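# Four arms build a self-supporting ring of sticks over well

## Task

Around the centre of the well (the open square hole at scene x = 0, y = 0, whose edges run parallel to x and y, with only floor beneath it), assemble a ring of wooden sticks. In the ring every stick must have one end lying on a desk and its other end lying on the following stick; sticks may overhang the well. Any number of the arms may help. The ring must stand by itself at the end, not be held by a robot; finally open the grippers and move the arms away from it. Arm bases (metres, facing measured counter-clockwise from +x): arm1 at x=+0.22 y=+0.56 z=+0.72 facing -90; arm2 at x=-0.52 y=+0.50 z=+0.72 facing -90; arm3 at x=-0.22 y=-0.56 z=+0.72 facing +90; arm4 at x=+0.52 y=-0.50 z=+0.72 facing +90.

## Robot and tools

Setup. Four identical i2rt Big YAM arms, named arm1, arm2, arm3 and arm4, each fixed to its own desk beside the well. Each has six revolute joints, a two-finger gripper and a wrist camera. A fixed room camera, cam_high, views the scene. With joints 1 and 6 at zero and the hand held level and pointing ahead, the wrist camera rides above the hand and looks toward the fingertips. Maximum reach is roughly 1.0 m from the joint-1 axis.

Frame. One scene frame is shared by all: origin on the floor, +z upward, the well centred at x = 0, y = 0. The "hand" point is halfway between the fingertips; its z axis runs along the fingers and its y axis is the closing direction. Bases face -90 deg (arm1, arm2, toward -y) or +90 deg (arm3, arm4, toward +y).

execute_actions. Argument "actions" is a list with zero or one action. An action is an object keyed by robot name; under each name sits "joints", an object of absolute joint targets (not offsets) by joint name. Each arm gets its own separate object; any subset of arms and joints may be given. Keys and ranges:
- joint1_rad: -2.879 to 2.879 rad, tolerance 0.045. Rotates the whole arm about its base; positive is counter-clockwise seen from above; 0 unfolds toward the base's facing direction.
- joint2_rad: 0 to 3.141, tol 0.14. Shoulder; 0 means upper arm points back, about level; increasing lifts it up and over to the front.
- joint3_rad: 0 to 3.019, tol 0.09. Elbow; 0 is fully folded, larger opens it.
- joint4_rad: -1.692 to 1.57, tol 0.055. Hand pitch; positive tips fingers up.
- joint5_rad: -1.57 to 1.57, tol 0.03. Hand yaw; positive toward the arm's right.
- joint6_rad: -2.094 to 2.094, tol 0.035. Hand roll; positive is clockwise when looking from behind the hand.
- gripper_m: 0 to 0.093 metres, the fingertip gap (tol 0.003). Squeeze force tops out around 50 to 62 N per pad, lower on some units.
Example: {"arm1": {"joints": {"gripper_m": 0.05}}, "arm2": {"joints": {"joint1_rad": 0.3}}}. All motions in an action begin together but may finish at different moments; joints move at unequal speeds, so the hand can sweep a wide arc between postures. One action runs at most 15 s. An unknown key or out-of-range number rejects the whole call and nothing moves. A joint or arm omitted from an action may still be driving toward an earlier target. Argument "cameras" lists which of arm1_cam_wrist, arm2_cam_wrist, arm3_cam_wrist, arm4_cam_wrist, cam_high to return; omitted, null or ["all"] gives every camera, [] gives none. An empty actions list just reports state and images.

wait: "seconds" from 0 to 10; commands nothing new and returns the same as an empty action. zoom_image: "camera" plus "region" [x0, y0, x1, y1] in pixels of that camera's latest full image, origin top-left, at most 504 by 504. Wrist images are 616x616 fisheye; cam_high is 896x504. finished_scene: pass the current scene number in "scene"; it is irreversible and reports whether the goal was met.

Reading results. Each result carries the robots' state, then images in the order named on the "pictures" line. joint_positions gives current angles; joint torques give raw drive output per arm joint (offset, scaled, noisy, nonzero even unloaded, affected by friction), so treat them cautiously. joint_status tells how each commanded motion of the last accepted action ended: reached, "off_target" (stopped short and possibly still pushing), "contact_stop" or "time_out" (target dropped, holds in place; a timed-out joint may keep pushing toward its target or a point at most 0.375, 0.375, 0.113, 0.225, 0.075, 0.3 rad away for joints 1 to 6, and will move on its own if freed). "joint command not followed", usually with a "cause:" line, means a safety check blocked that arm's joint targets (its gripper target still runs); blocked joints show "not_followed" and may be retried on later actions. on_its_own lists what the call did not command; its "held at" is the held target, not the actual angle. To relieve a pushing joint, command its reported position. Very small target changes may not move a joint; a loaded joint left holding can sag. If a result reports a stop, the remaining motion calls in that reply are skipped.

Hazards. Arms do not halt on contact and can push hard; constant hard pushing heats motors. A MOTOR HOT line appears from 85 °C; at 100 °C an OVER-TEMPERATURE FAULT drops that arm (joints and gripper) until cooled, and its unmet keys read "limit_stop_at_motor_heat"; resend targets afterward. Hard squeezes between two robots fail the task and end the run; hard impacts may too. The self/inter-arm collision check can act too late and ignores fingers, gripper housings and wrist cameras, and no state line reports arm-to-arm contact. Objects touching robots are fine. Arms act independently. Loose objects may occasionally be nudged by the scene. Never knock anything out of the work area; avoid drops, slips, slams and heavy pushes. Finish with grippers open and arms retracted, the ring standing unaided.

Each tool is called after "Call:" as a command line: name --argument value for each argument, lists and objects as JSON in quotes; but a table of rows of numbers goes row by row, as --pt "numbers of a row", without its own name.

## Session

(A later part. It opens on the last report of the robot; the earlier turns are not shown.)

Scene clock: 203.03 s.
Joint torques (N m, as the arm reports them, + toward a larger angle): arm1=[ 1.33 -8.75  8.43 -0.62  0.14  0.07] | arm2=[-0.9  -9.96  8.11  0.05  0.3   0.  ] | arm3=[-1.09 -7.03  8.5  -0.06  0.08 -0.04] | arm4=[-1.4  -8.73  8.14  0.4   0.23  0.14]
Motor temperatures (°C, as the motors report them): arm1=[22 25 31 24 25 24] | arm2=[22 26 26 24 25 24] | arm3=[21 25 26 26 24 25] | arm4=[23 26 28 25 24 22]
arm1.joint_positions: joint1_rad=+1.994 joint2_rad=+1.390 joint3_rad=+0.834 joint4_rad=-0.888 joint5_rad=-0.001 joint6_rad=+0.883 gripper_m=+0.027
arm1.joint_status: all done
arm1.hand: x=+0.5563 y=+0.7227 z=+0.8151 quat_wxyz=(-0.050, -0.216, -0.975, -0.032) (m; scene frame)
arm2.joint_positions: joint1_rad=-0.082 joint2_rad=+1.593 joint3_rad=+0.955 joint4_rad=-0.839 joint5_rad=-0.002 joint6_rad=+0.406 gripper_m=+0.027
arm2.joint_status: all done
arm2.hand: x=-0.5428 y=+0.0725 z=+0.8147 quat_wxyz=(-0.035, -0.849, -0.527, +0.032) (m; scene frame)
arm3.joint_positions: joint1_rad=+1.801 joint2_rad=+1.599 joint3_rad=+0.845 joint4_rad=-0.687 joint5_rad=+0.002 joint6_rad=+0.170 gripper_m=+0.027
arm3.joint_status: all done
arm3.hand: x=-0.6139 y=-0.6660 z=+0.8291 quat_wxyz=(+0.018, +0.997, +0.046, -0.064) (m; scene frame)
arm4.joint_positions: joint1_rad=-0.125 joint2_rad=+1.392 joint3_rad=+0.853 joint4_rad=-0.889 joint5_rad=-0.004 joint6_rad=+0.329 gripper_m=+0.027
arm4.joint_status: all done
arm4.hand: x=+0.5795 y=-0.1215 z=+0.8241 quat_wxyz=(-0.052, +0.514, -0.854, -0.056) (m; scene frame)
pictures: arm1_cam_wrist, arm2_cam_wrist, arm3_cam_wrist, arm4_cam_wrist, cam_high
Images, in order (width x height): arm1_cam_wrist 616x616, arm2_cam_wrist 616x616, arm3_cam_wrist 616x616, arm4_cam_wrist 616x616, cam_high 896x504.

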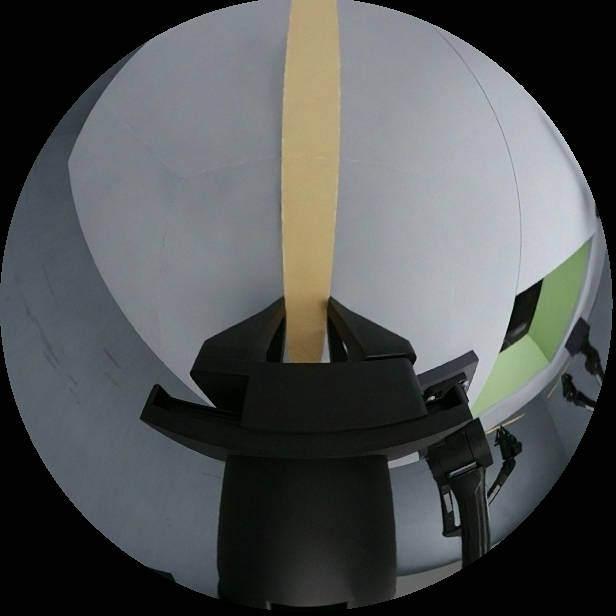

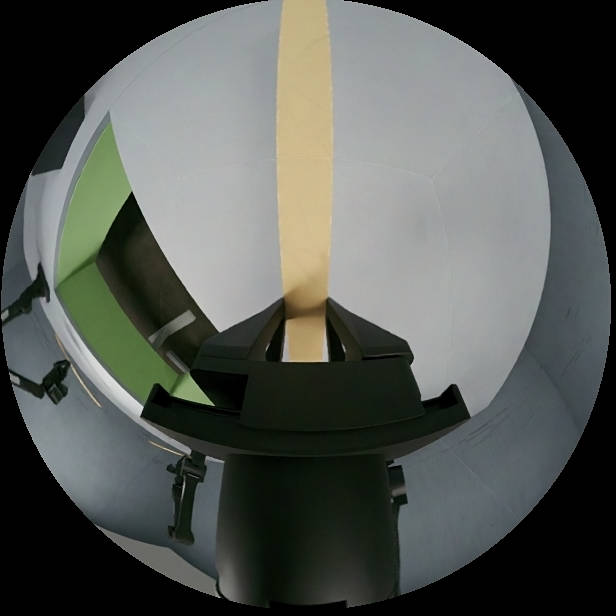

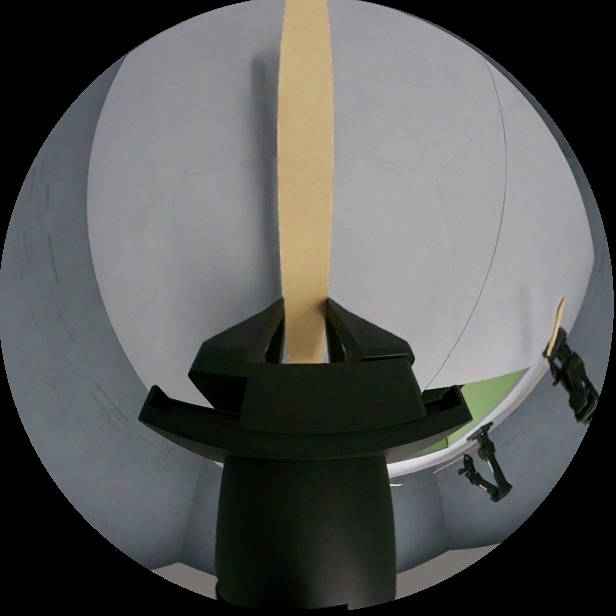

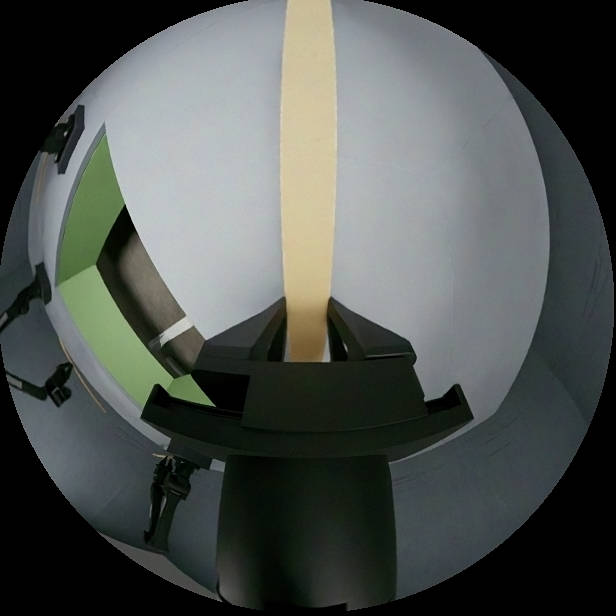

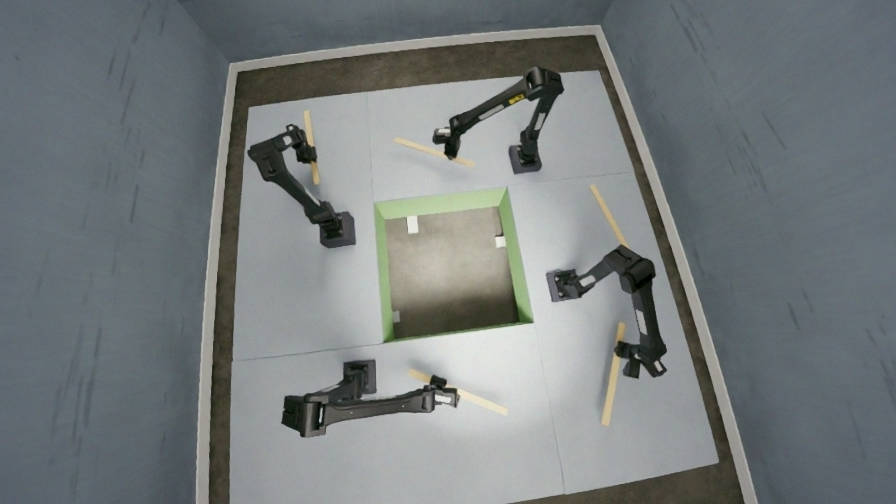

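Call:
execute_actions --actions '[{"arm1":{"joints":{"joint1_rad":-0.648,"joint2_rad":1.26,"joint3_rad":0.64,"joint4_rad":-0.69,"joint5_rad":-0.172,"joint6_rad":-0.605}},"arm2":{"joints":{"joint1_rad":-0.55}},"arm3":{"joints":{"joint1_rad":-0.66,"joint2_rad":1.46,"joint3_rad":0.552,"joint4_rad":-0.39,"joint5_rad":-0.18,"joint6_rad":-0.605}},"arm4":{"joints":{"joint1_rad":-0.6}}}]'

Scene clock: 297.23 s.
Joint torques (N m, as the arm reports them, + toward a larger angle): arm1=[ 0.94 -6.76  8.11  0.42 -0.21 -0.06] | arm2=[ 0.16 -9.38  8.06  0.12  0.24 -0.01] | arm3=[-1.4  -4.45  6.81  1.59 -0.11 -0.13] | arm4=[-0.28 -8.65  8.22  0.38  0.14  0.13]
Motor temperatures (°C, as the motors report them): arm1=[22 24 33 24 25 24] | arm2=[22 26 27 24 25 24] | arm3=[21 25 28 26 24 25] | arm4=[23 25 29 25 24 22]
arm1.joint_positions: joint1_rad=-0.648 joint2_rad=+1.258 joint3_rad=+0.642 joint4_rad=-0.701 joint5_rad=-0.170 joint6_rad=-0.596 gripper_m=+0.027
arm1.joint_status: all done
arm1.hand: x=+0.0396 y=+0.2664 z=+0.8079 quat_wxyz=(-0.109, -0.701, -0.696, +0.115) (m; scene frame)
arm2.joint_positions: joint1_rad=-0.555 joint2_rad=+1.593 joint3_rad=+0.955 joint4_rad=-0.839 joint5_rad=-0.001 joint6_rad=+0.408 gripper_m=+0.027
arm2.joint_status: all done
arm2.hand: x=-0.7351 y=+0.1302 z=+0.8176 quat_wxyz=(-0.029, -0.949, -0.313, +0.041) (m; scene frame)
arm3.joint_positions: joint1_rad=-0.652 joint2_rad=+1.462 joint3_rad=+0.548 joint4_rad=-0.406 joint5_rad=-0.178 joint6_rad=-0.595 gripper_m=+0.027
arm3.joint_status: all done
arm3.hand: x=-0.0428 y=-0.2644 z=+0.7997 quat_wxyz=(-0.104, +0.699, -0.700, -0.105) (m; scene frame)
arm4.joint_positions: joint1_rad=-0.597 joint2_rad=+1.392 joint3_rad=+0.853 joint4_rad=-0.889 joint5_rad=-0.001 joint6_rad=+0.330 gripper_m=+0.027
arm4.joint_status: all done
arm4.hand: x=+0.7457 y=-0.1908 z=+0.8255 quat_wxyz=(-0.064, +0.299, -0.951, -0.045) (m; scene frame)
pictures: arm1_cam_wrist, arm2_cam_wrist, arm3_cam_wrist, arm4_cam_wrist, cam_high
Images, in order (width x height): arm1_cam_wrist 616x616, arm2_cam_wrist 616x616, arm3_cam_wrist 616x616, arm4_cam_wrist 616x616, cam_high 896x504.

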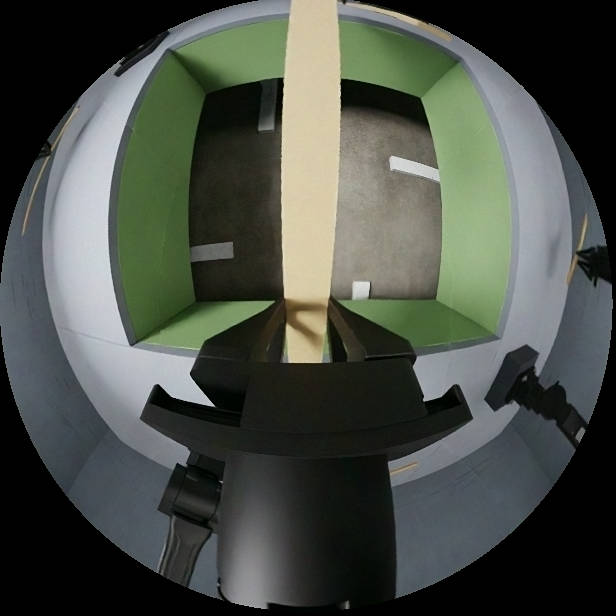

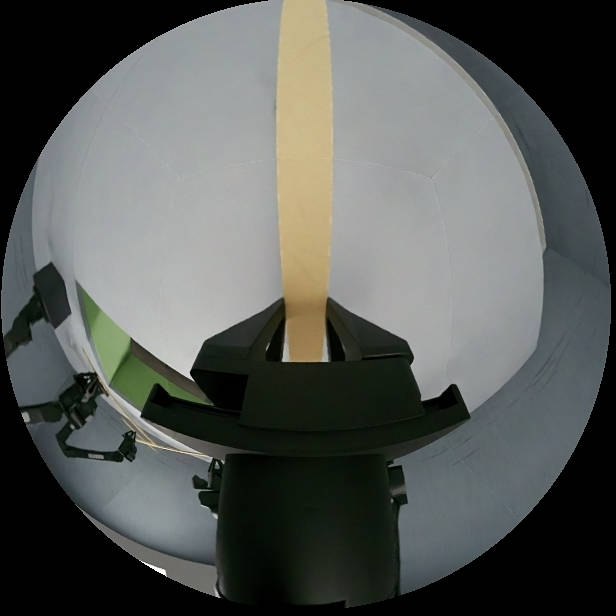

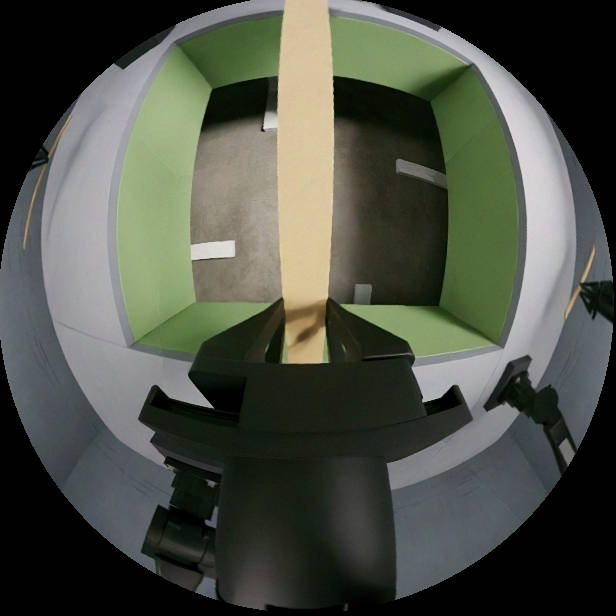

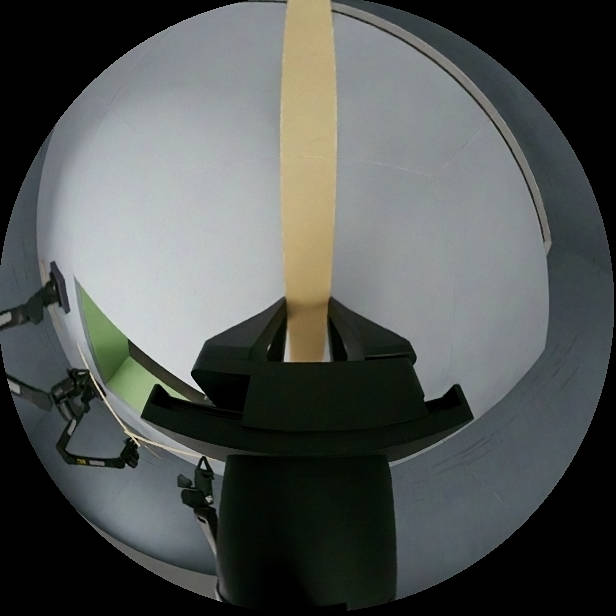

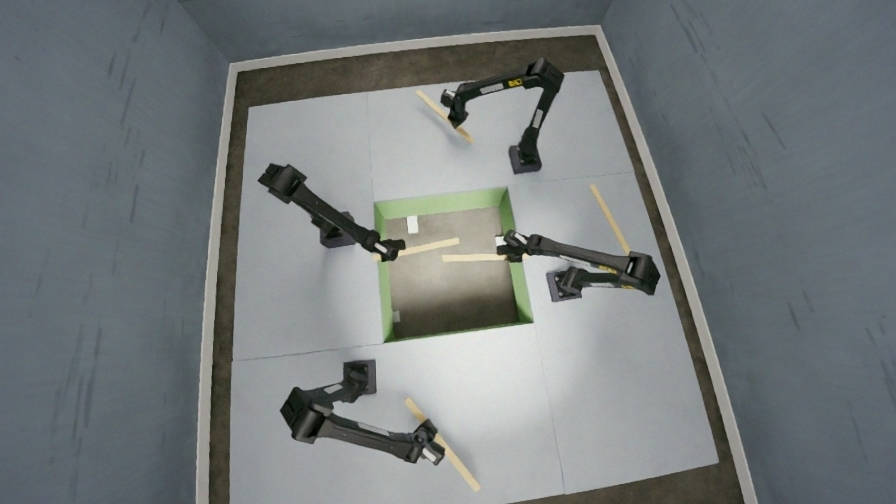

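Call:
zoom_image --camera "arm4_cam_wrist" --region '[50, 320, 230, 500]'

Call:
zoom_image --camera "cam_high" --region '[360, 190, 540, 310]'

Region (50, 320, 230, 500) of arm4_cam_wrist's 616x616 image, scaled by 2.800, with more detail than that image has.

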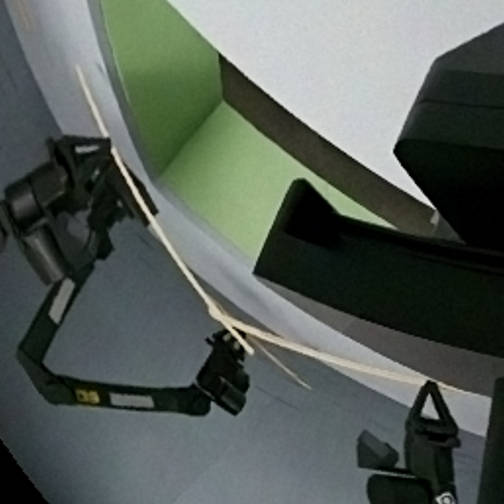

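Region (360, 190, 540, 310) of cam_high's 896x504 image, scaled by 2.800, with more detail than that image has.

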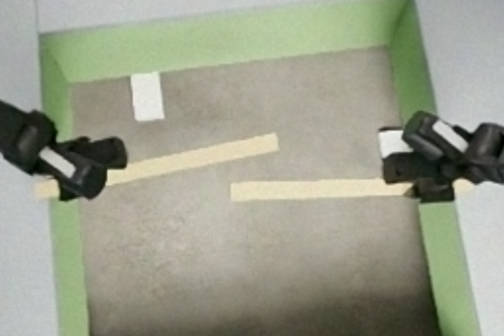

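Call:
execute_actions --actions '[{"arm1":{"joints":{"joint1_rad":-0.61,"joint2_rad":1.365,"joint3_rad":0.629,"joint4_rad":-0.614,"joint5_rad":-0.148,"joint6_rad":-0.558}},"arm2":{"joints":{"joint1_rad":0.0,"joint2_rad":1.70,"joint3_rad":1.106,"joint4_rad":-0.855,"joint5_rad":-0.228,"joint6_rad":-1.098}},"arm3":{"joints":{"joint1_rad":-0.646,"joint2_rad":1.533,"joint3_rad":0.528,"joint4_rad":-0.324,"joint5_rad":-0.161}},"arm4":{"joints":{"joint1_rad":0.08,"joint2_rad":1.652,"joint3_rad":1.162,"joint4_rad":-0.95,"joint5_rad":-0.235,"joint6_rad":-1.078}}}]' --cameras '[]'

Call:
execute_actions --actions '[{"arm2":{"joints":{"joint1_rad":0.446}},"arm4":{"joints":{"joint1_rad":0.523}}}]' --cameras '["cam_high"]'

Call:
zoom_image --camera "cam_high" --region '[360, 170, 550, 360]'

Scene clock: 363.37 s.
Joint torques (N m, as the arm reports them, + toward a larger angle): arm1=[ 1.46 -8.13  7.64  0.59 -0.07  0.08] | arm2=[ -1.19 -12.64  10.09   0.26  -0.1   -0.27] | arm3=[-0.14 -5.03  6.1   1.75  0.02 -0.13] | arm4=[ -0.64 -15.74  10.03   0.45  -0.18  -0.09]
Motor temperatures (°C, as the motors report them): arm1=[22 24 33 24 25 24] | arm2=[22 26 28 24 25 24] | arm3=[21 24 27 26 24 25] | arm4=[23 26 30 25 24 22]
arm1.joint_positions: joint1_rad=-0.614 joint2_rad=+1.369 joint3_rad=+0.626 joint4_rad=-0.632 joint5_rad=-0.149 joint6_rad=-0.566 gripper_m=+0.027
arm1.joint_status: all done
arm1.hand: x=+0.0476 y=+0.2630 z=+0.7699 quat_wxyz=(-0.097, -0.705, -0.698, +0.086) (m; scene frame)
arm2.joint_positions: joint1_rad=+0.009 joint2_rad=+1.712 joint3_rad=+1.071 joint4_rad=-0.848 joint5_rad=-0.227 joint6_rad=-1.082 gripper_m=+0.027
arm2.joint_status: all done
arm2.hand: x=-0.4640 y=+0.0336 z=+0.8049 quat_wxyz=(-0.113, -0.218, -0.969, +0.010) (m; scene frame)
arm3.joint_positions: joint1_rad=-0.652 joint2_rad=+1.541 joint3_rad=+0.522 joint4_rad=-0.345 joint5_rad=-0.161 joint6_rad=-0.595 gripper_m=+0.027
arm3.joint_status: all done
arm3.hand: x=-0.0482 y=-0.2770 z=+0.7709 quat_wxyz=(-0.084, +0.699, -0.704, -0.094) (m; scene frame)
arm4.joint_positions: joint1_rad=+0.086 joint2_rad=+1.662 joint3_rad=+1.128 joint4_rad=-0.944 joint5_rad=-0.234 joint6_rad=-1.065 gripper_m=+0.027
arm4.joint_status: all done
arm4.hand: x=+0.4552 y=-0.0283 z=+0.8146 quat_wxyz=(-0.018, +0.969, -0.217, -0.120) (m; scene frame)
pictures: none
No camera images: the call's "cameras" was empty. Leave "cameras" out to get every camera's image.

Scene clock: 364.57 s.
Joint torques (N m, as the arm reports them, + toward a larger angle): arm1=[ 1.21 -8.21  7.62  0.55 -0.08  0.08] | arm2=[ -0.98 -12.96   9.99   0.12  -0.13  -0.24] | arm3=[-0.18 -5.13  6.06  1.78  0.02 -0.14] | arm4=[ -1.14 -15.39  10.01   0.45  -0.19  -0.07]
Motor temperatures (°C, as the motors report them): arm1=[22 24 33 24 25 24] | arm2=[22 26 28 24 25 24] | arm3=[21 24 27 26 24 25] | arm4=[23 26 30 25 24 22]
arm1.joint_positions: joint1_rad=-0.614 joint2_rad=+1.369 joint3_rad=+0.626 joint4_rad=-0.632 joint5_rad=-0.149 joint6_rad=-0.566 gripper_m=+0.027
arm1.joint_status: not commanded
arm1.hand: x=+0.0476 y=+0.2630 z=+0.7699 quat_wxyz=(-0.097, -0.705, -0.698, +0.086) (m; scene frame)
arm2.joint_positions: joint1_rad=+0.456 joint2_rad=+1.712 joint3_rad=+1.071 joint4_rad=-0.848 joint5_rad=-0.227 joint6_rad=-1.084 gripper_m=+0.027
arm2.joint_status: all done
arm2.hand: x=-0.2680 y=+0.1034 z=+0.8022 quat_wxyz=(-0.112, +0.003, -0.994, -0.018) (m; scene frame)
arm3.joint_positions: joint1_rad=-0.652 joint2_rad=+1.541 joint3_rad=+0.522 joint4_rad=-0.345 joint5_rad=-0.161 joint6_rad=-0.595 gripper_m=+0.027
arm3.joint_status: not commanded
arm3.hand: x=-0.0482 y=-0.2770 z=+0.7709 quat_wxyz=(-0.084, +0.699, -0.704, -0.094) (m; scene frame)
arm4.joint_positions: joint1_rad=+0.535 joint2_rad=+1.662 joint3_rad=+1.128 joint4_rad=-0.944 joint5_rad=-0.234 joint6_rad=-1.068 gripper_m=+0.027
arm4.joint_status: all done
arm4.hand: x=+0.2566 y=-0.1029 z=+0.8116 quat_wxyz=(+0.012, +0.993, +0.005, -0.118) (m; scene frame)
pictures: cam_high
Images, in order (width x height): cam_high 896x504.

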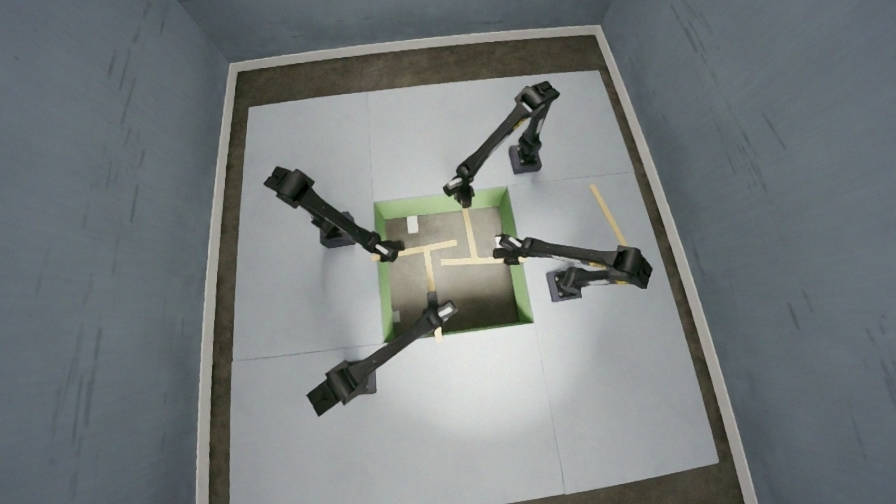

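Region (360, 170, 550, 360) of cam_high's 896x504 image, scaled by 2.653, with more detail than that image has.

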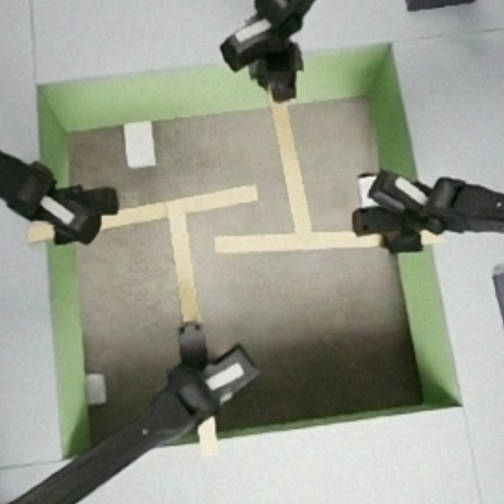

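Call:
zoom_image --camera "cam_high" --region '[410, 225, 494, 281]'

Region (410, 225, 494, 281) of cam_high's 896x504 image, scaled by 6.000, with more detail than that image has.

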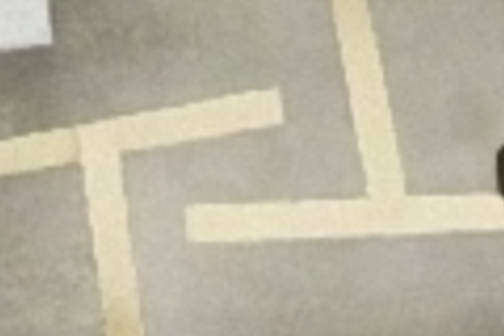

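Call:
execute_actions --actions '[{"arm2":{"joints":{"joint1_rad":0.438,"joint2_rad":1.778,"joint3_rad":1.05,"joint4_rad":-0.69,"joint5_rad":-0.241}},"arm3":{"joints":{"joint1_rad":-0.636,"joint4_rad":-0.295}},"arm4":{"joints":{"joint1_rad":0.512,"joint2_rad":1.724,"joint3_rad":1.098,"joint4_rad":-0.792,"joint5_rad":-0.249}}}]'

Call:
zoom_image --camera "cam_high" --region '[360, 170, 550, 360]'

Scene clock: 397.63 s.
Joint torques (N m, as the arm reports them, + toward a larger angle): arm1=[ 1.22 -8.13  7.59  0.6  -0.08  0.08] | arm2=[ -1.22 -12.32   7.27   1.07  -0.25  -0.25] | arm3=[ 0.72 -5.14  6.12  1.87  0.02 -0.13] | arm4=[ -1.32 -15.7    7.5    1.68  -0.33  -0.06]
Motor temperatures (°C, as the motors report them): arm1=[22 24 33 24 25 24] | arm2=[22 27 29 24 25 24] | arm3=[21 24 27 26 24 25] | arm4=[23 26 32 25 24 22]
arm1.joint_positions: joint1_rad=-0.614 joint2_rad=+1.369 joint3_rad=+0.626 joint4_rad=-0.632 joint5_rad=-0.149 joint6_rad=-0.566 gripper_m=+0.027
arm1.joint_status: not commanded
arm1.hand: x=+0.0476 y=+0.2630 z=+0.7699 quat_wxyz=(-0.097, -0.705, -0.697, +0.086) (m; scene frame)
arm2.joint_positions: joint1_rad=+0.448 joint2_rad=+1.783 joint3_rad=+1.044 joint4_rad=-0.706 joint5_rad=-0.236 joint6_rad=-1.084 gripper_m=+0.027
arm2.joint_status: all done
arm2.hand: x=-0.2646 y=+0.0910 z=+0.7653 quat_wxyz=(-0.126, +0.002, -0.992, +0.000) (m; scene frame)
arm3.joint_positions: joint1_rad=-0.652 joint2_rad=+1.541 joint3_rad=+0.522 joint4_rad=-0.317 joint5_rad=-0.161 joint6_rad=-0.595 gripper_m=+0.027
arm3.joint_status: all done
arm3.hand: x=-0.0442 y=-0.2714 z=+0.7724 quat_wxyz=(-0.098, +0.699, -0.702, -0.096) (m; scene frame)
arm4.joint_positions: joint1_rad=+0.525 joint2_rad=+1.730 joint3_rad=+1.091 joint4_rad=-0.810 joint5_rad=-0.244 joint6_rad=-1.068 gripper_m=+0.027
arm4.joint_status: all done
arm4.hand: x=+0.2547 y=-0.0920 z=+0.7719 quat_wxyz=(+0.000, +0.992, +0.002, -0.130) (m; scene frame)
pictures: arm1_cam_wrist, arm2_cam_wrist, arm3_cam_wrist, arm4_cam_wrist, cam_high
Images, in order (width x height): arm1_cam_wrist 616x616, arm2_cam_wrist 616x616, arm3_cam_wrist 616x616, arm4_cam_wrist 616x616, cam_high 896x504.

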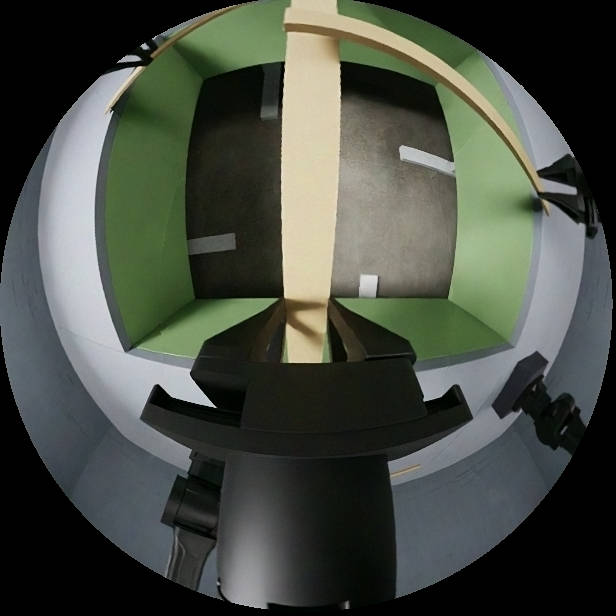

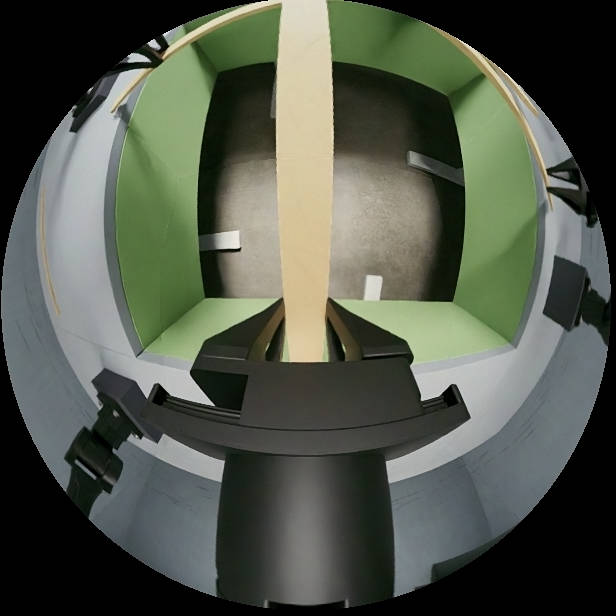

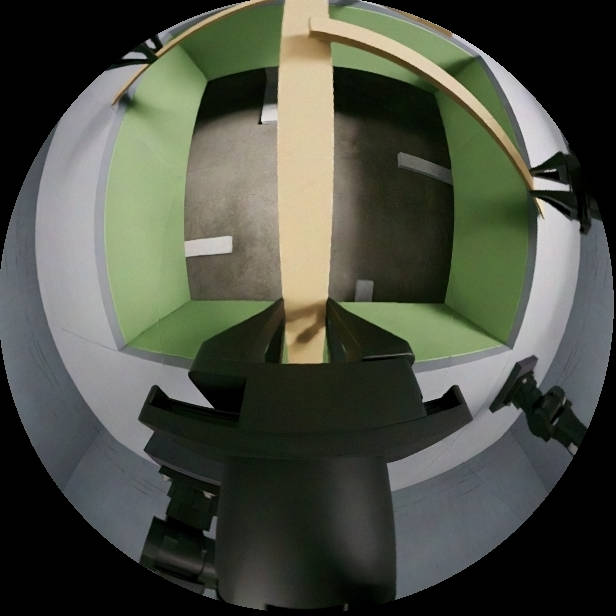

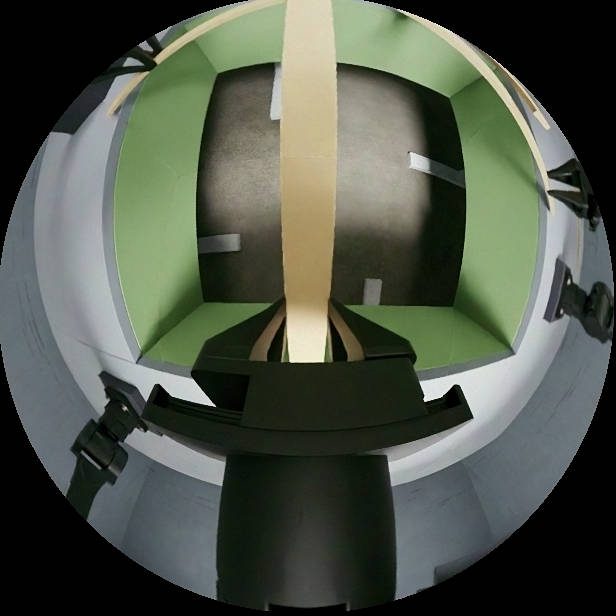

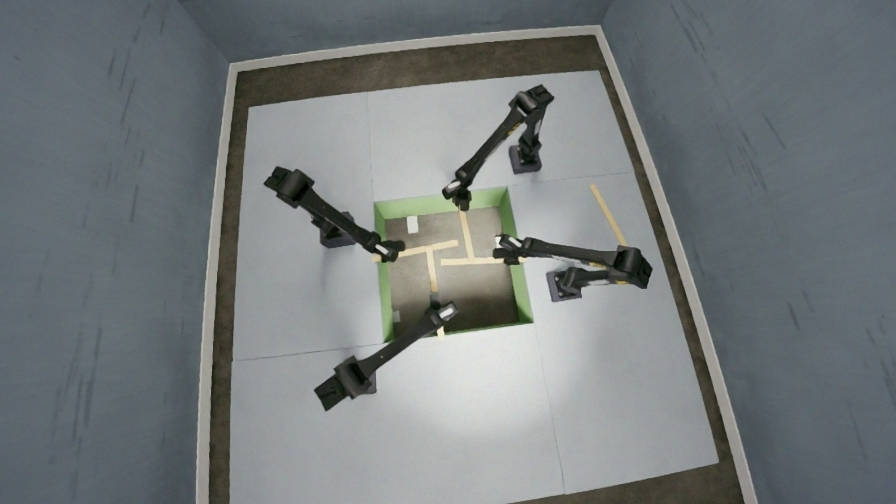

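Region (360, 170, 550, 360) of cam_high's 896x504 image, scaled by 2.653, with more detail than that image has.

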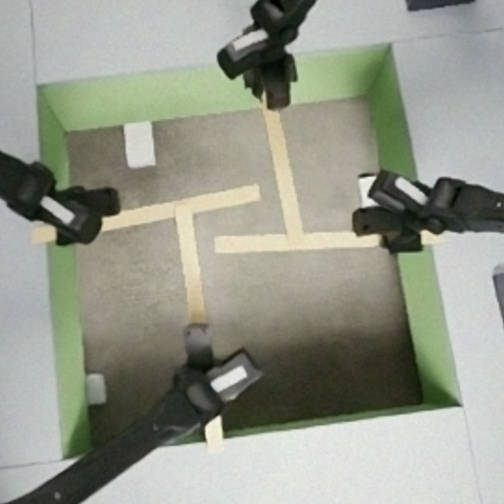

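Call:
zoom_image --camera "arm3_cam_wrist" --region '[80, 0, 360, 140]'

Call:
zoom_image --camera "arm1_cam_wrist" --region '[80, 0, 360, 140]'

Call:
zoom_image --camera "arm2_cam_wrist" --region '[80, 0, 360, 140]'

Call:
zoom_image --camera "arm4_cam_wrist" --region '[80, 0, 360, 140]'

Region (80, 0, 360, 140) of arm3_cam_wrist's 616x616 image, scaled by 1.800, with more detail than that image has.

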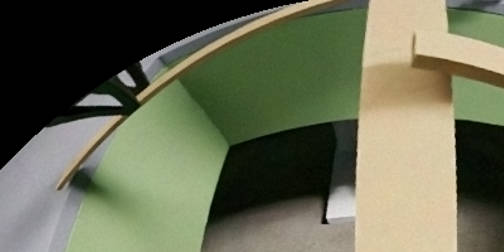

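Region (80, 0, 360, 140) of arm1_cam_wrist's 616x616 image, scaled by 1.800, with more detail than that image has.

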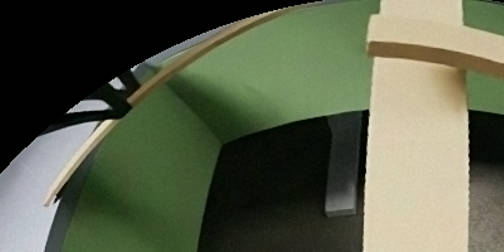

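Region (80, 0, 360, 140) of arm2_cam_wrist's 616x616 image, scaled by 1.800, with more detail than that image has.

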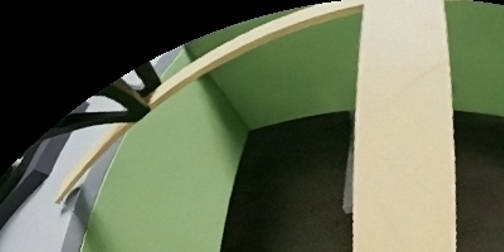

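Region (80, 0, 360, 140) of arm4_cam_wrist's 616x616 image, scaled by 1.800, with more detail than that image has.

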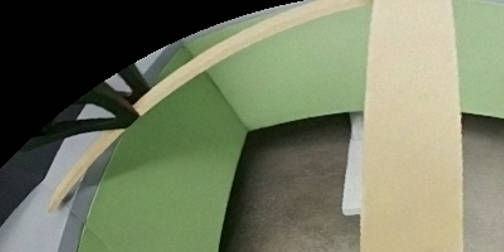

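Call:
execute_actions --actions '[{"arm2":{"joints":{"joint1_rad":0.415,"joint2_rad":1.82,"joint3_rad":1.125,"joint4_rad":-0.742,"joint5_rad":-0.245,"joint6_rad":-1.122}},"arm4":{"joints":{"joint1_rad":0.492,"joint2_rad":1.77,"joint3_rad":1.175,"joint4_rad":-0.842,"joint5_rad":-0.252,"joint6_rad":-1.10}}}]'

Call:
zoom_image --camera "cam_high" --region '[400, 215, 500, 295]'

Scene clock: 436.67 s.
Joint torques (N m, as the arm reports them, + toward a larger angle): arm1=[ 1.44 -8.19  7.55  0.56 -0.07  0.08] | arm2=[ -0.76 -12.31  10.41   0.01  -0.25  -0.26] | arm3=[ 0.71 -5.12  6.1   1.83  0.01 -0.12] | arm4=[ -1.12 -15.26  10.77   0.2   -0.32  -0.08]
Motor temperatures (°C, as the motors report them): arm1=[22 25 33 24 25 24] | arm2=[22 27 28 24 25 24] | arm3=[21 24 27 26 24 25] | arm4=[23 27 30 25 24 22]
arm1.joint_positions: joint1_rad=-0.614 joint2_rad=+1.369 joint3_rad=+0.626 joint4_rad=-0.632 joint5_rad=-0.149 joint6_rad=-0.566 gripper_m=+0.027
arm1.joint_status: not commanded
arm1.hand: x=+0.0476 y=+0.2630 z=+0.7699 quat_wxyz=(-0.097, -0.705, -0.697, +0.086) (m; scene frame)
arm2.joint_positions: joint1_rad=+0.421 joint2_rad=+1.815 joint3_rad=+1.080 joint4_rad=-0.731 joint5_rad=-0.241 joint6_rad=-1.106 gripper_m=+0.027
arm2.joint_status: all done
arm2.hand: x=-0.2720 y=+0.0782 z=+0.7613 quat_wxyz=(-0.124, -0.002, -0.992, -0.007) (m; scene frame)
arm3.joint_positions: joint1_rad=-0.652 joint2_rad=+1.541 joint3_rad=+0.522 joint4_rad=-0.317 joint5_rad=-0.161 joint6_rad=-0.596 gripper_m=+0.027
arm3.joint_status: not commanded
arm3.hand: x=-0.0444 y=-0.2714 z=+0.7724 quat_wxyz=(-0.098, +0.699, -0.702, -0.096) (m; scene frame)
arm4.joint_positions: joint1_rad=+0.503 joint2_rad=+1.764 joint3_rad=+1.125 joint4_rad=-0.829 joint5_rad=-0.247 joint6_rad=-1.089 gripper_m=+0.027
arm4.joint_status: all done
arm4.hand: x=+0.2601 y=-0.0799 z=+0.7670 quat_wxyz=(+0.007, +0.992, +0.000, -0.127) (m; scene frame)
pictures: arm1_cam_wrist, arm2_cam_wrist, arm3_cam_wrist, arm4_cam_wrist, cam_high
Images, in order (width x height): arm1_cam_wrist 616x616, arm2_cam_wrist 616x616, arm3_cam_wrist 616x616, arm4_cam_wrist 616x616, cam_high 896x504.

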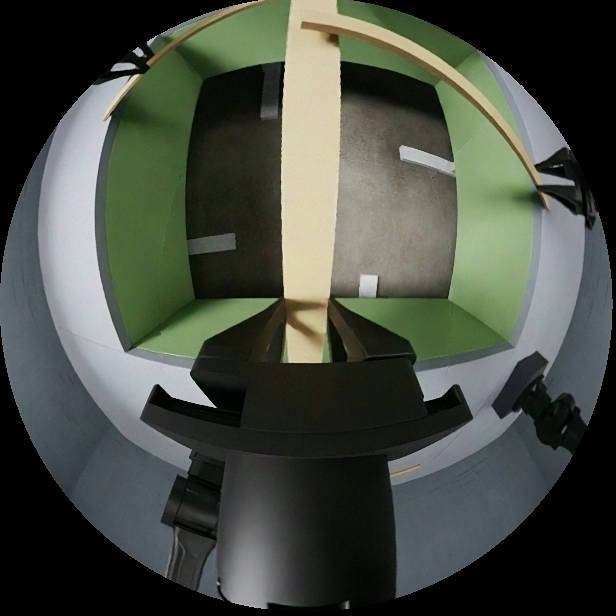

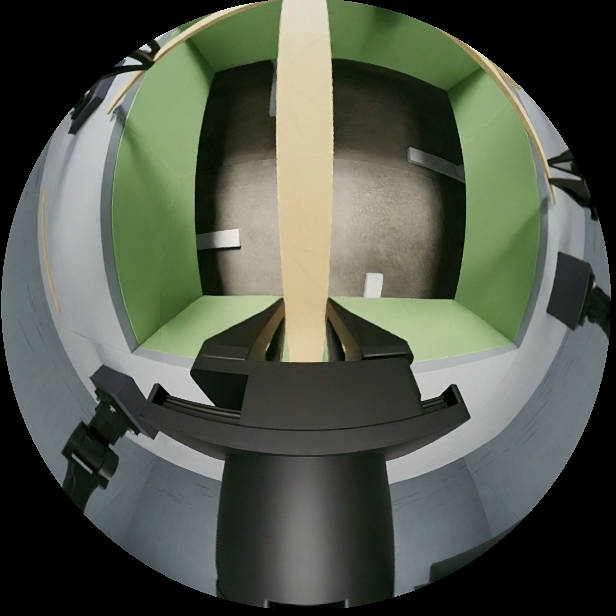

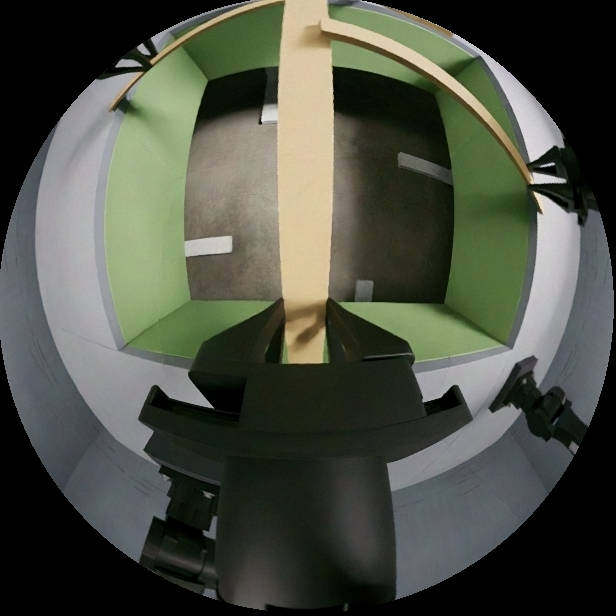

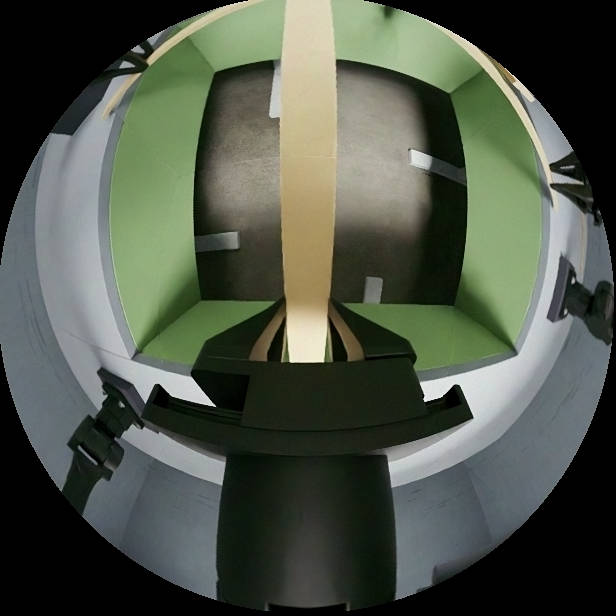

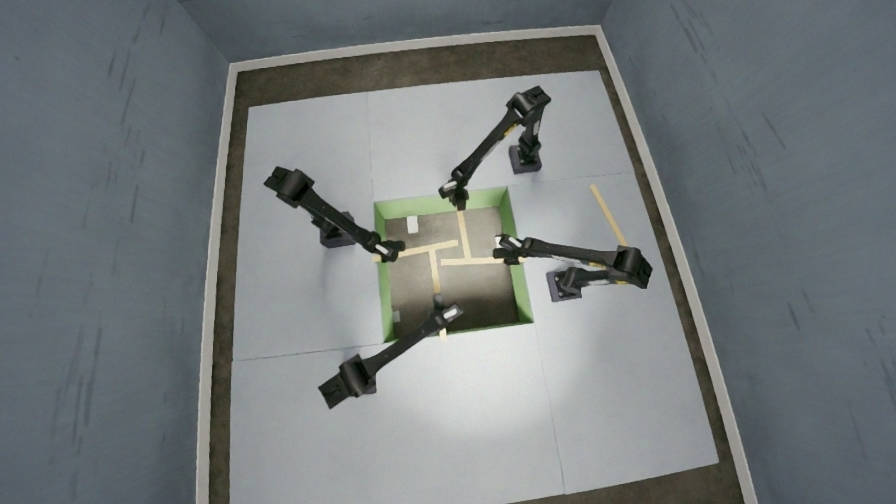

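Region (400, 215, 500, 295) of cam_high's 896x504 image, scaled by 5.040, with more detail than that image has; it fills the top 403 rows of this view, and the rest is white.

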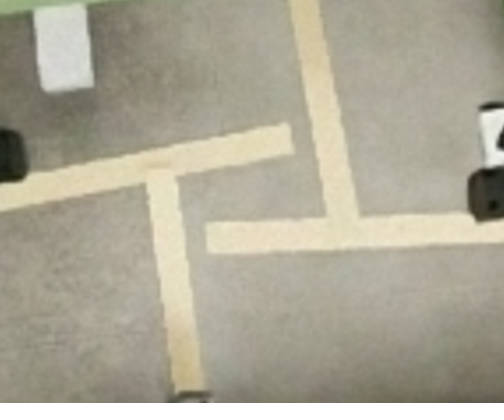

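Call:
execute_actions --actions '[{"arm2":{"joints":{"joint3_rad":1.148}},"arm4":{"joints":{"joint3_rad":1.2}}}]' --cameras '[]'

Scene clock: 445.30 s.
Joint torques (N m, as the arm reports them, + toward a larger angle): arm1=[ 1.15 -8.35  7.56  0.55 -0.08  0.08] | arm2=[ -0.54 -12.66  10.38   0.15  -0.25  -0.27] | arm3=[ 0.69 -4.99  6.17  1.84  0.   -0.12] | arm4=[ -1.13 -14.77  10.8    0.29  -0.31  -0.07]
Motor temperatures (°C, as the motors report them): arm1=[22 25 33 24 25 24] | arm2=[22 27 29 24 25 24] | arm3=[21 24 27 26 24 25] | arm4=[23 27 32 25 24 22]
arm1.joint_positions: joint1_rad=-0.614 joint2_rad=+1.369 joint3_rad=+0.626 joint4_rad=-0.632 joint5_rad=-0.149 joint6_rad=-0.566 gripper_m=+0.027
arm1.joint_status: not commanded
arm1.hand: x=+0.0476 y=+0.2630 z=+0.7699 quat_wxyz=(-0.097, -0.705, -0.697, +0.086) (m; scene frame)
arm2.joint_positions: joint1_rad=+0.421 joint2_rad=+1.815 joint3_rad=+1.105 joint4_rad=-0.733 joint5_rad=-0.241 joint6_rad=-1.107 gripper_m=+0.027
arm2.joint_status: all done
arm2.hand: x=-0.2667 y=+0.0675 z=+0.7691 quat_wxyz=(-0.129, +0.000, -0.992, +0.003) (m; scene frame)
arm3.joint_positions: joint1_rad=-0.652 joint2_rad=+1.541 joint3_rad=+0.522 joint4_rad=-0.317 joint5_rad=-0.161 joint6_rad=-0.596 gripper_m=+0.027
arm3.joint_status: not commanded
arm3.hand: x=-0.0444 y=-0.2714 z=+0.7724 quat_wxyz=(-0.098, +0.699, -0.702, -0.096) (m; scene frame)
arm4.joint_positions: joint1_rad=+0.503 joint2_rad=+1.764 joint3_rad=+1.150 joint4_rad=-0.831 joint5_rad=-0.247 joint6_rad=-1.089 gripper_m=+0.027
arm4.joint_status: all done
arm4.hand: x=+0.2549 y=-0.0699 z=+0.7754 quat_wxyz=(-0.003, +0.991, +0.002, -0.132) (m; scene frame)
pictures: none
No camera images: the call's "cameras" was empty. Leave "cameras" out to get every camera's image.

Call:
execute_actions --actions '[{"arm2":{"joints":{"joint1_rad":0.392,"joint2_rad":1.866,"joint3_rad":1.213,"joint4_rad":-0.772,"joint6_rad":-1.146}},"arm4":{"joints":{"joint1_rad":0.472,"joint2_rad":1.822,"joint3_rad":1.272,"joint4_rad":-0.87,"joint6_rad":-1.12}}}]'

Call:
zoom_image --camera "cam_high" --region '[400, 215, 500, 295]'

Scene clock: 454.57 s.
Joint torques (N m, as the arm reports them, + toward a larger angle): arm1=[ 1.45 -8.18  7.65  0.55 -0.08  0.08] | arm2=[ -0.82 -13.49  10.65   0.1   -0.25  -0.25] | arm3=[ 0.77 -5.16  6.09  1.85  0.   -0.11] | arm4=[ -0.92 -16.86  11.01   0.2   -0.32  -0.08]
Motor temperatures (°C, as the motors report them): arm1=[22 25 33 24 25 24] | arm2=[22 27 29 24 26 24] | arm3=[21 24 27 26 24 25] | arm4=[23 27 32 25 24 22]
arm1.joint_positions: joint1_rad=-0.614 joint2_rad=+1.369 joint3_rad=+0.626 joint4_rad=-0.632 joint5_rad=-0.149 joint6_rad=-0.566 gripper_m=+0.027
arm1.joint_status: not commanded
arm1.hand: x=+0.0476 y=+0.2630 z=+0.7699 quat_wxyz=(-0.097, -0.705, -0.697, +0.086) (m; scene frame)
arm2.joint_positions: joint1_rad=+0.399 joint2_rad=+1.861 joint3_rad=+1.169 joint4_rad=-0.760 joint5_rad=-0.241 joint6_rad=-1.130 gripper_m=+0.027
arm2.joint_status: all done
arm2.hand: x=-0.2688 y=+0.0454 z=+0.7666 quat_wxyz=(-0.127, +0.000, -0.992, +0.002) (m; scene frame)
arm3.joint_positions: joint1_rad=-0.652 joint2_rad=+1.541 joint3_rad=+0.522 joint4_rad=-0.317 joint5_rad=-0.161 joint6_rad=-0.596 gripper_m=+0.027
arm3.joint_status: not commanded
arm3.hand: x=-0.0444 y=-0.2714 z=+0.7724 quat_wxyz=(-0.098, +0.699, -0.702, -0.096) (m; scene frame)
arm4.joint_positions: joint1_rad=+0.483 joint2_rad=+1.819 joint3_rad=+1.221 joint4_rad=-0.857 joint5_rad=-0.247 joint6_rad=-1.108 gripper_m=+0.027
arm4.joint_status: all done
arm4.hand: x=+0.2549 y=-0.0463 z=+0.7721 quat_wxyz=(-0.001, +0.992, +0.001, -0.130) (m; scene frame)
pictures: arm1_cam_wrist, arm2_cam_wrist, arm3_cam_wrist, arm4_cam_wrist, cam_high
Images, in order (width x height): arm1_cam_wrist 616x616, arm2_cam_wrist 616x616, arm3_cam_wrist 616x616, arm4_cam_wrist 616x616, cam_high 896x504.

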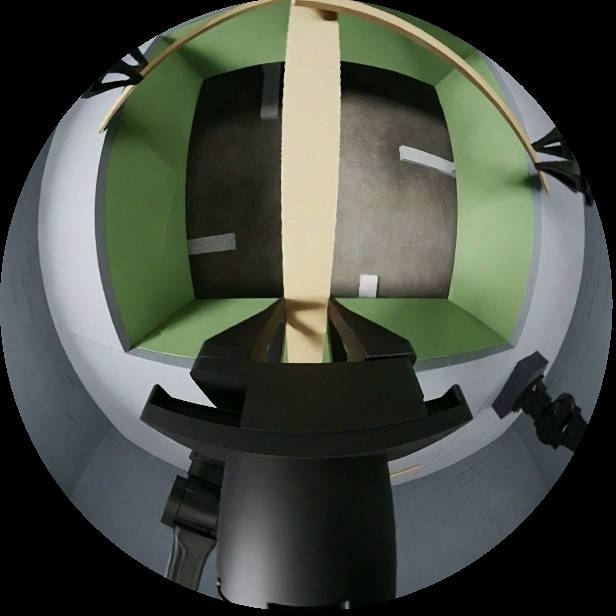

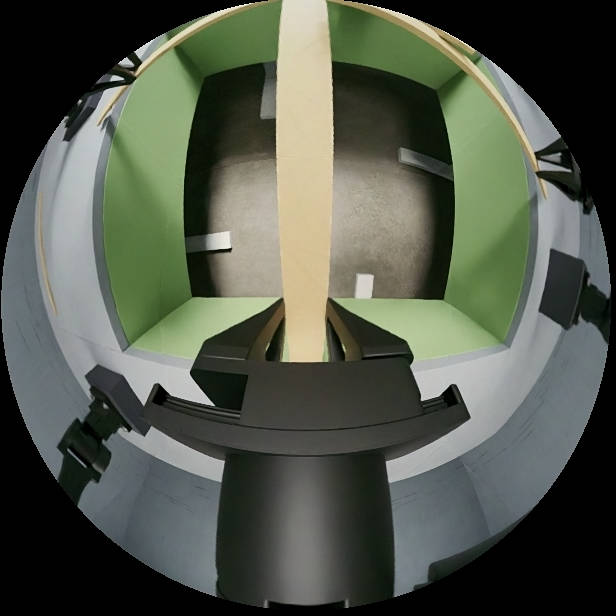

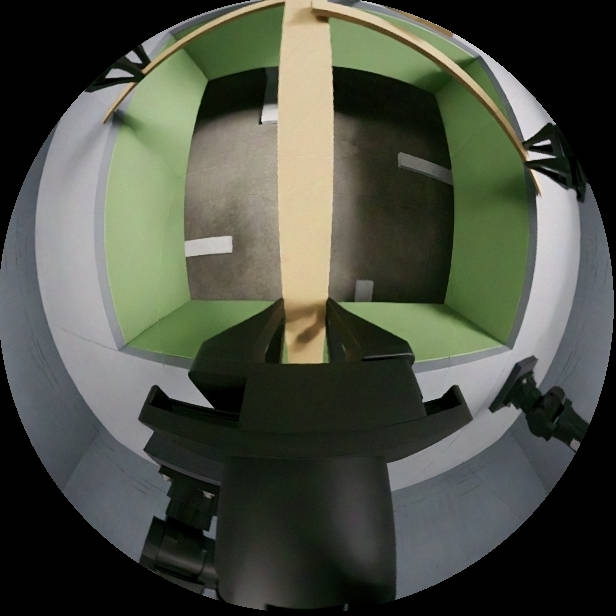

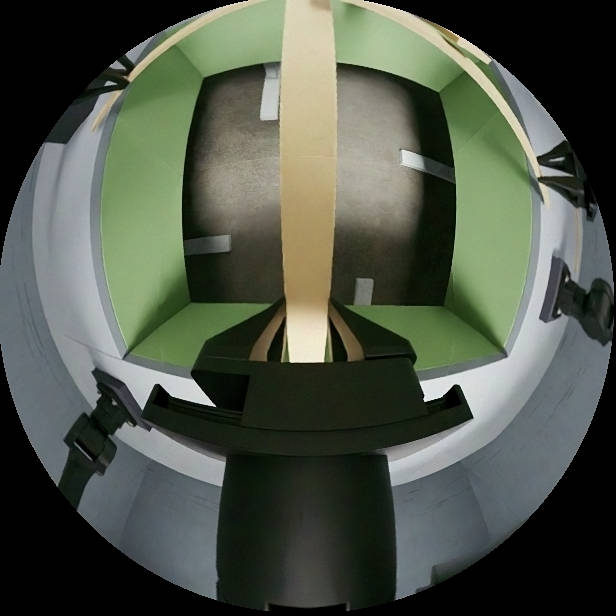

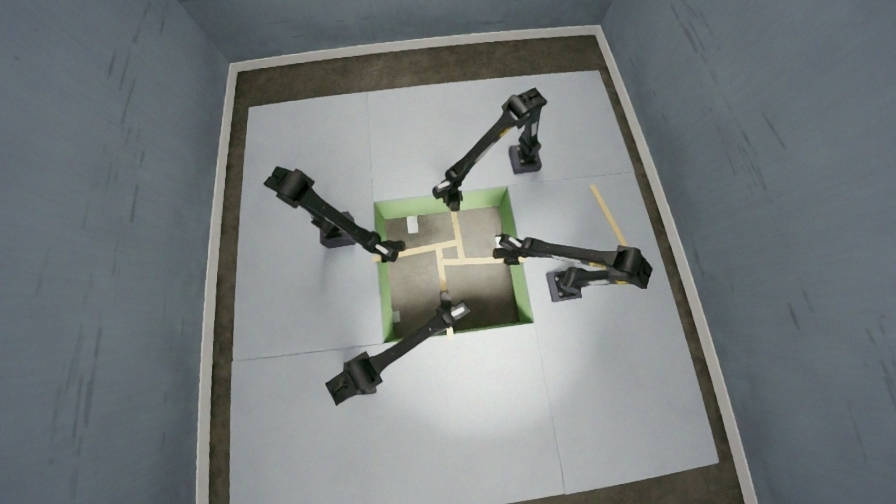

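Region (400, 215, 500, 295) of cam_high's 896x504 image, scaled by 5.040, with more detail than that image has; it fills the top 403 rows of this view, and the rest is white.

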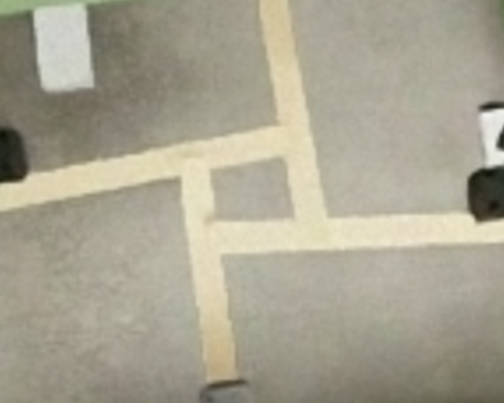

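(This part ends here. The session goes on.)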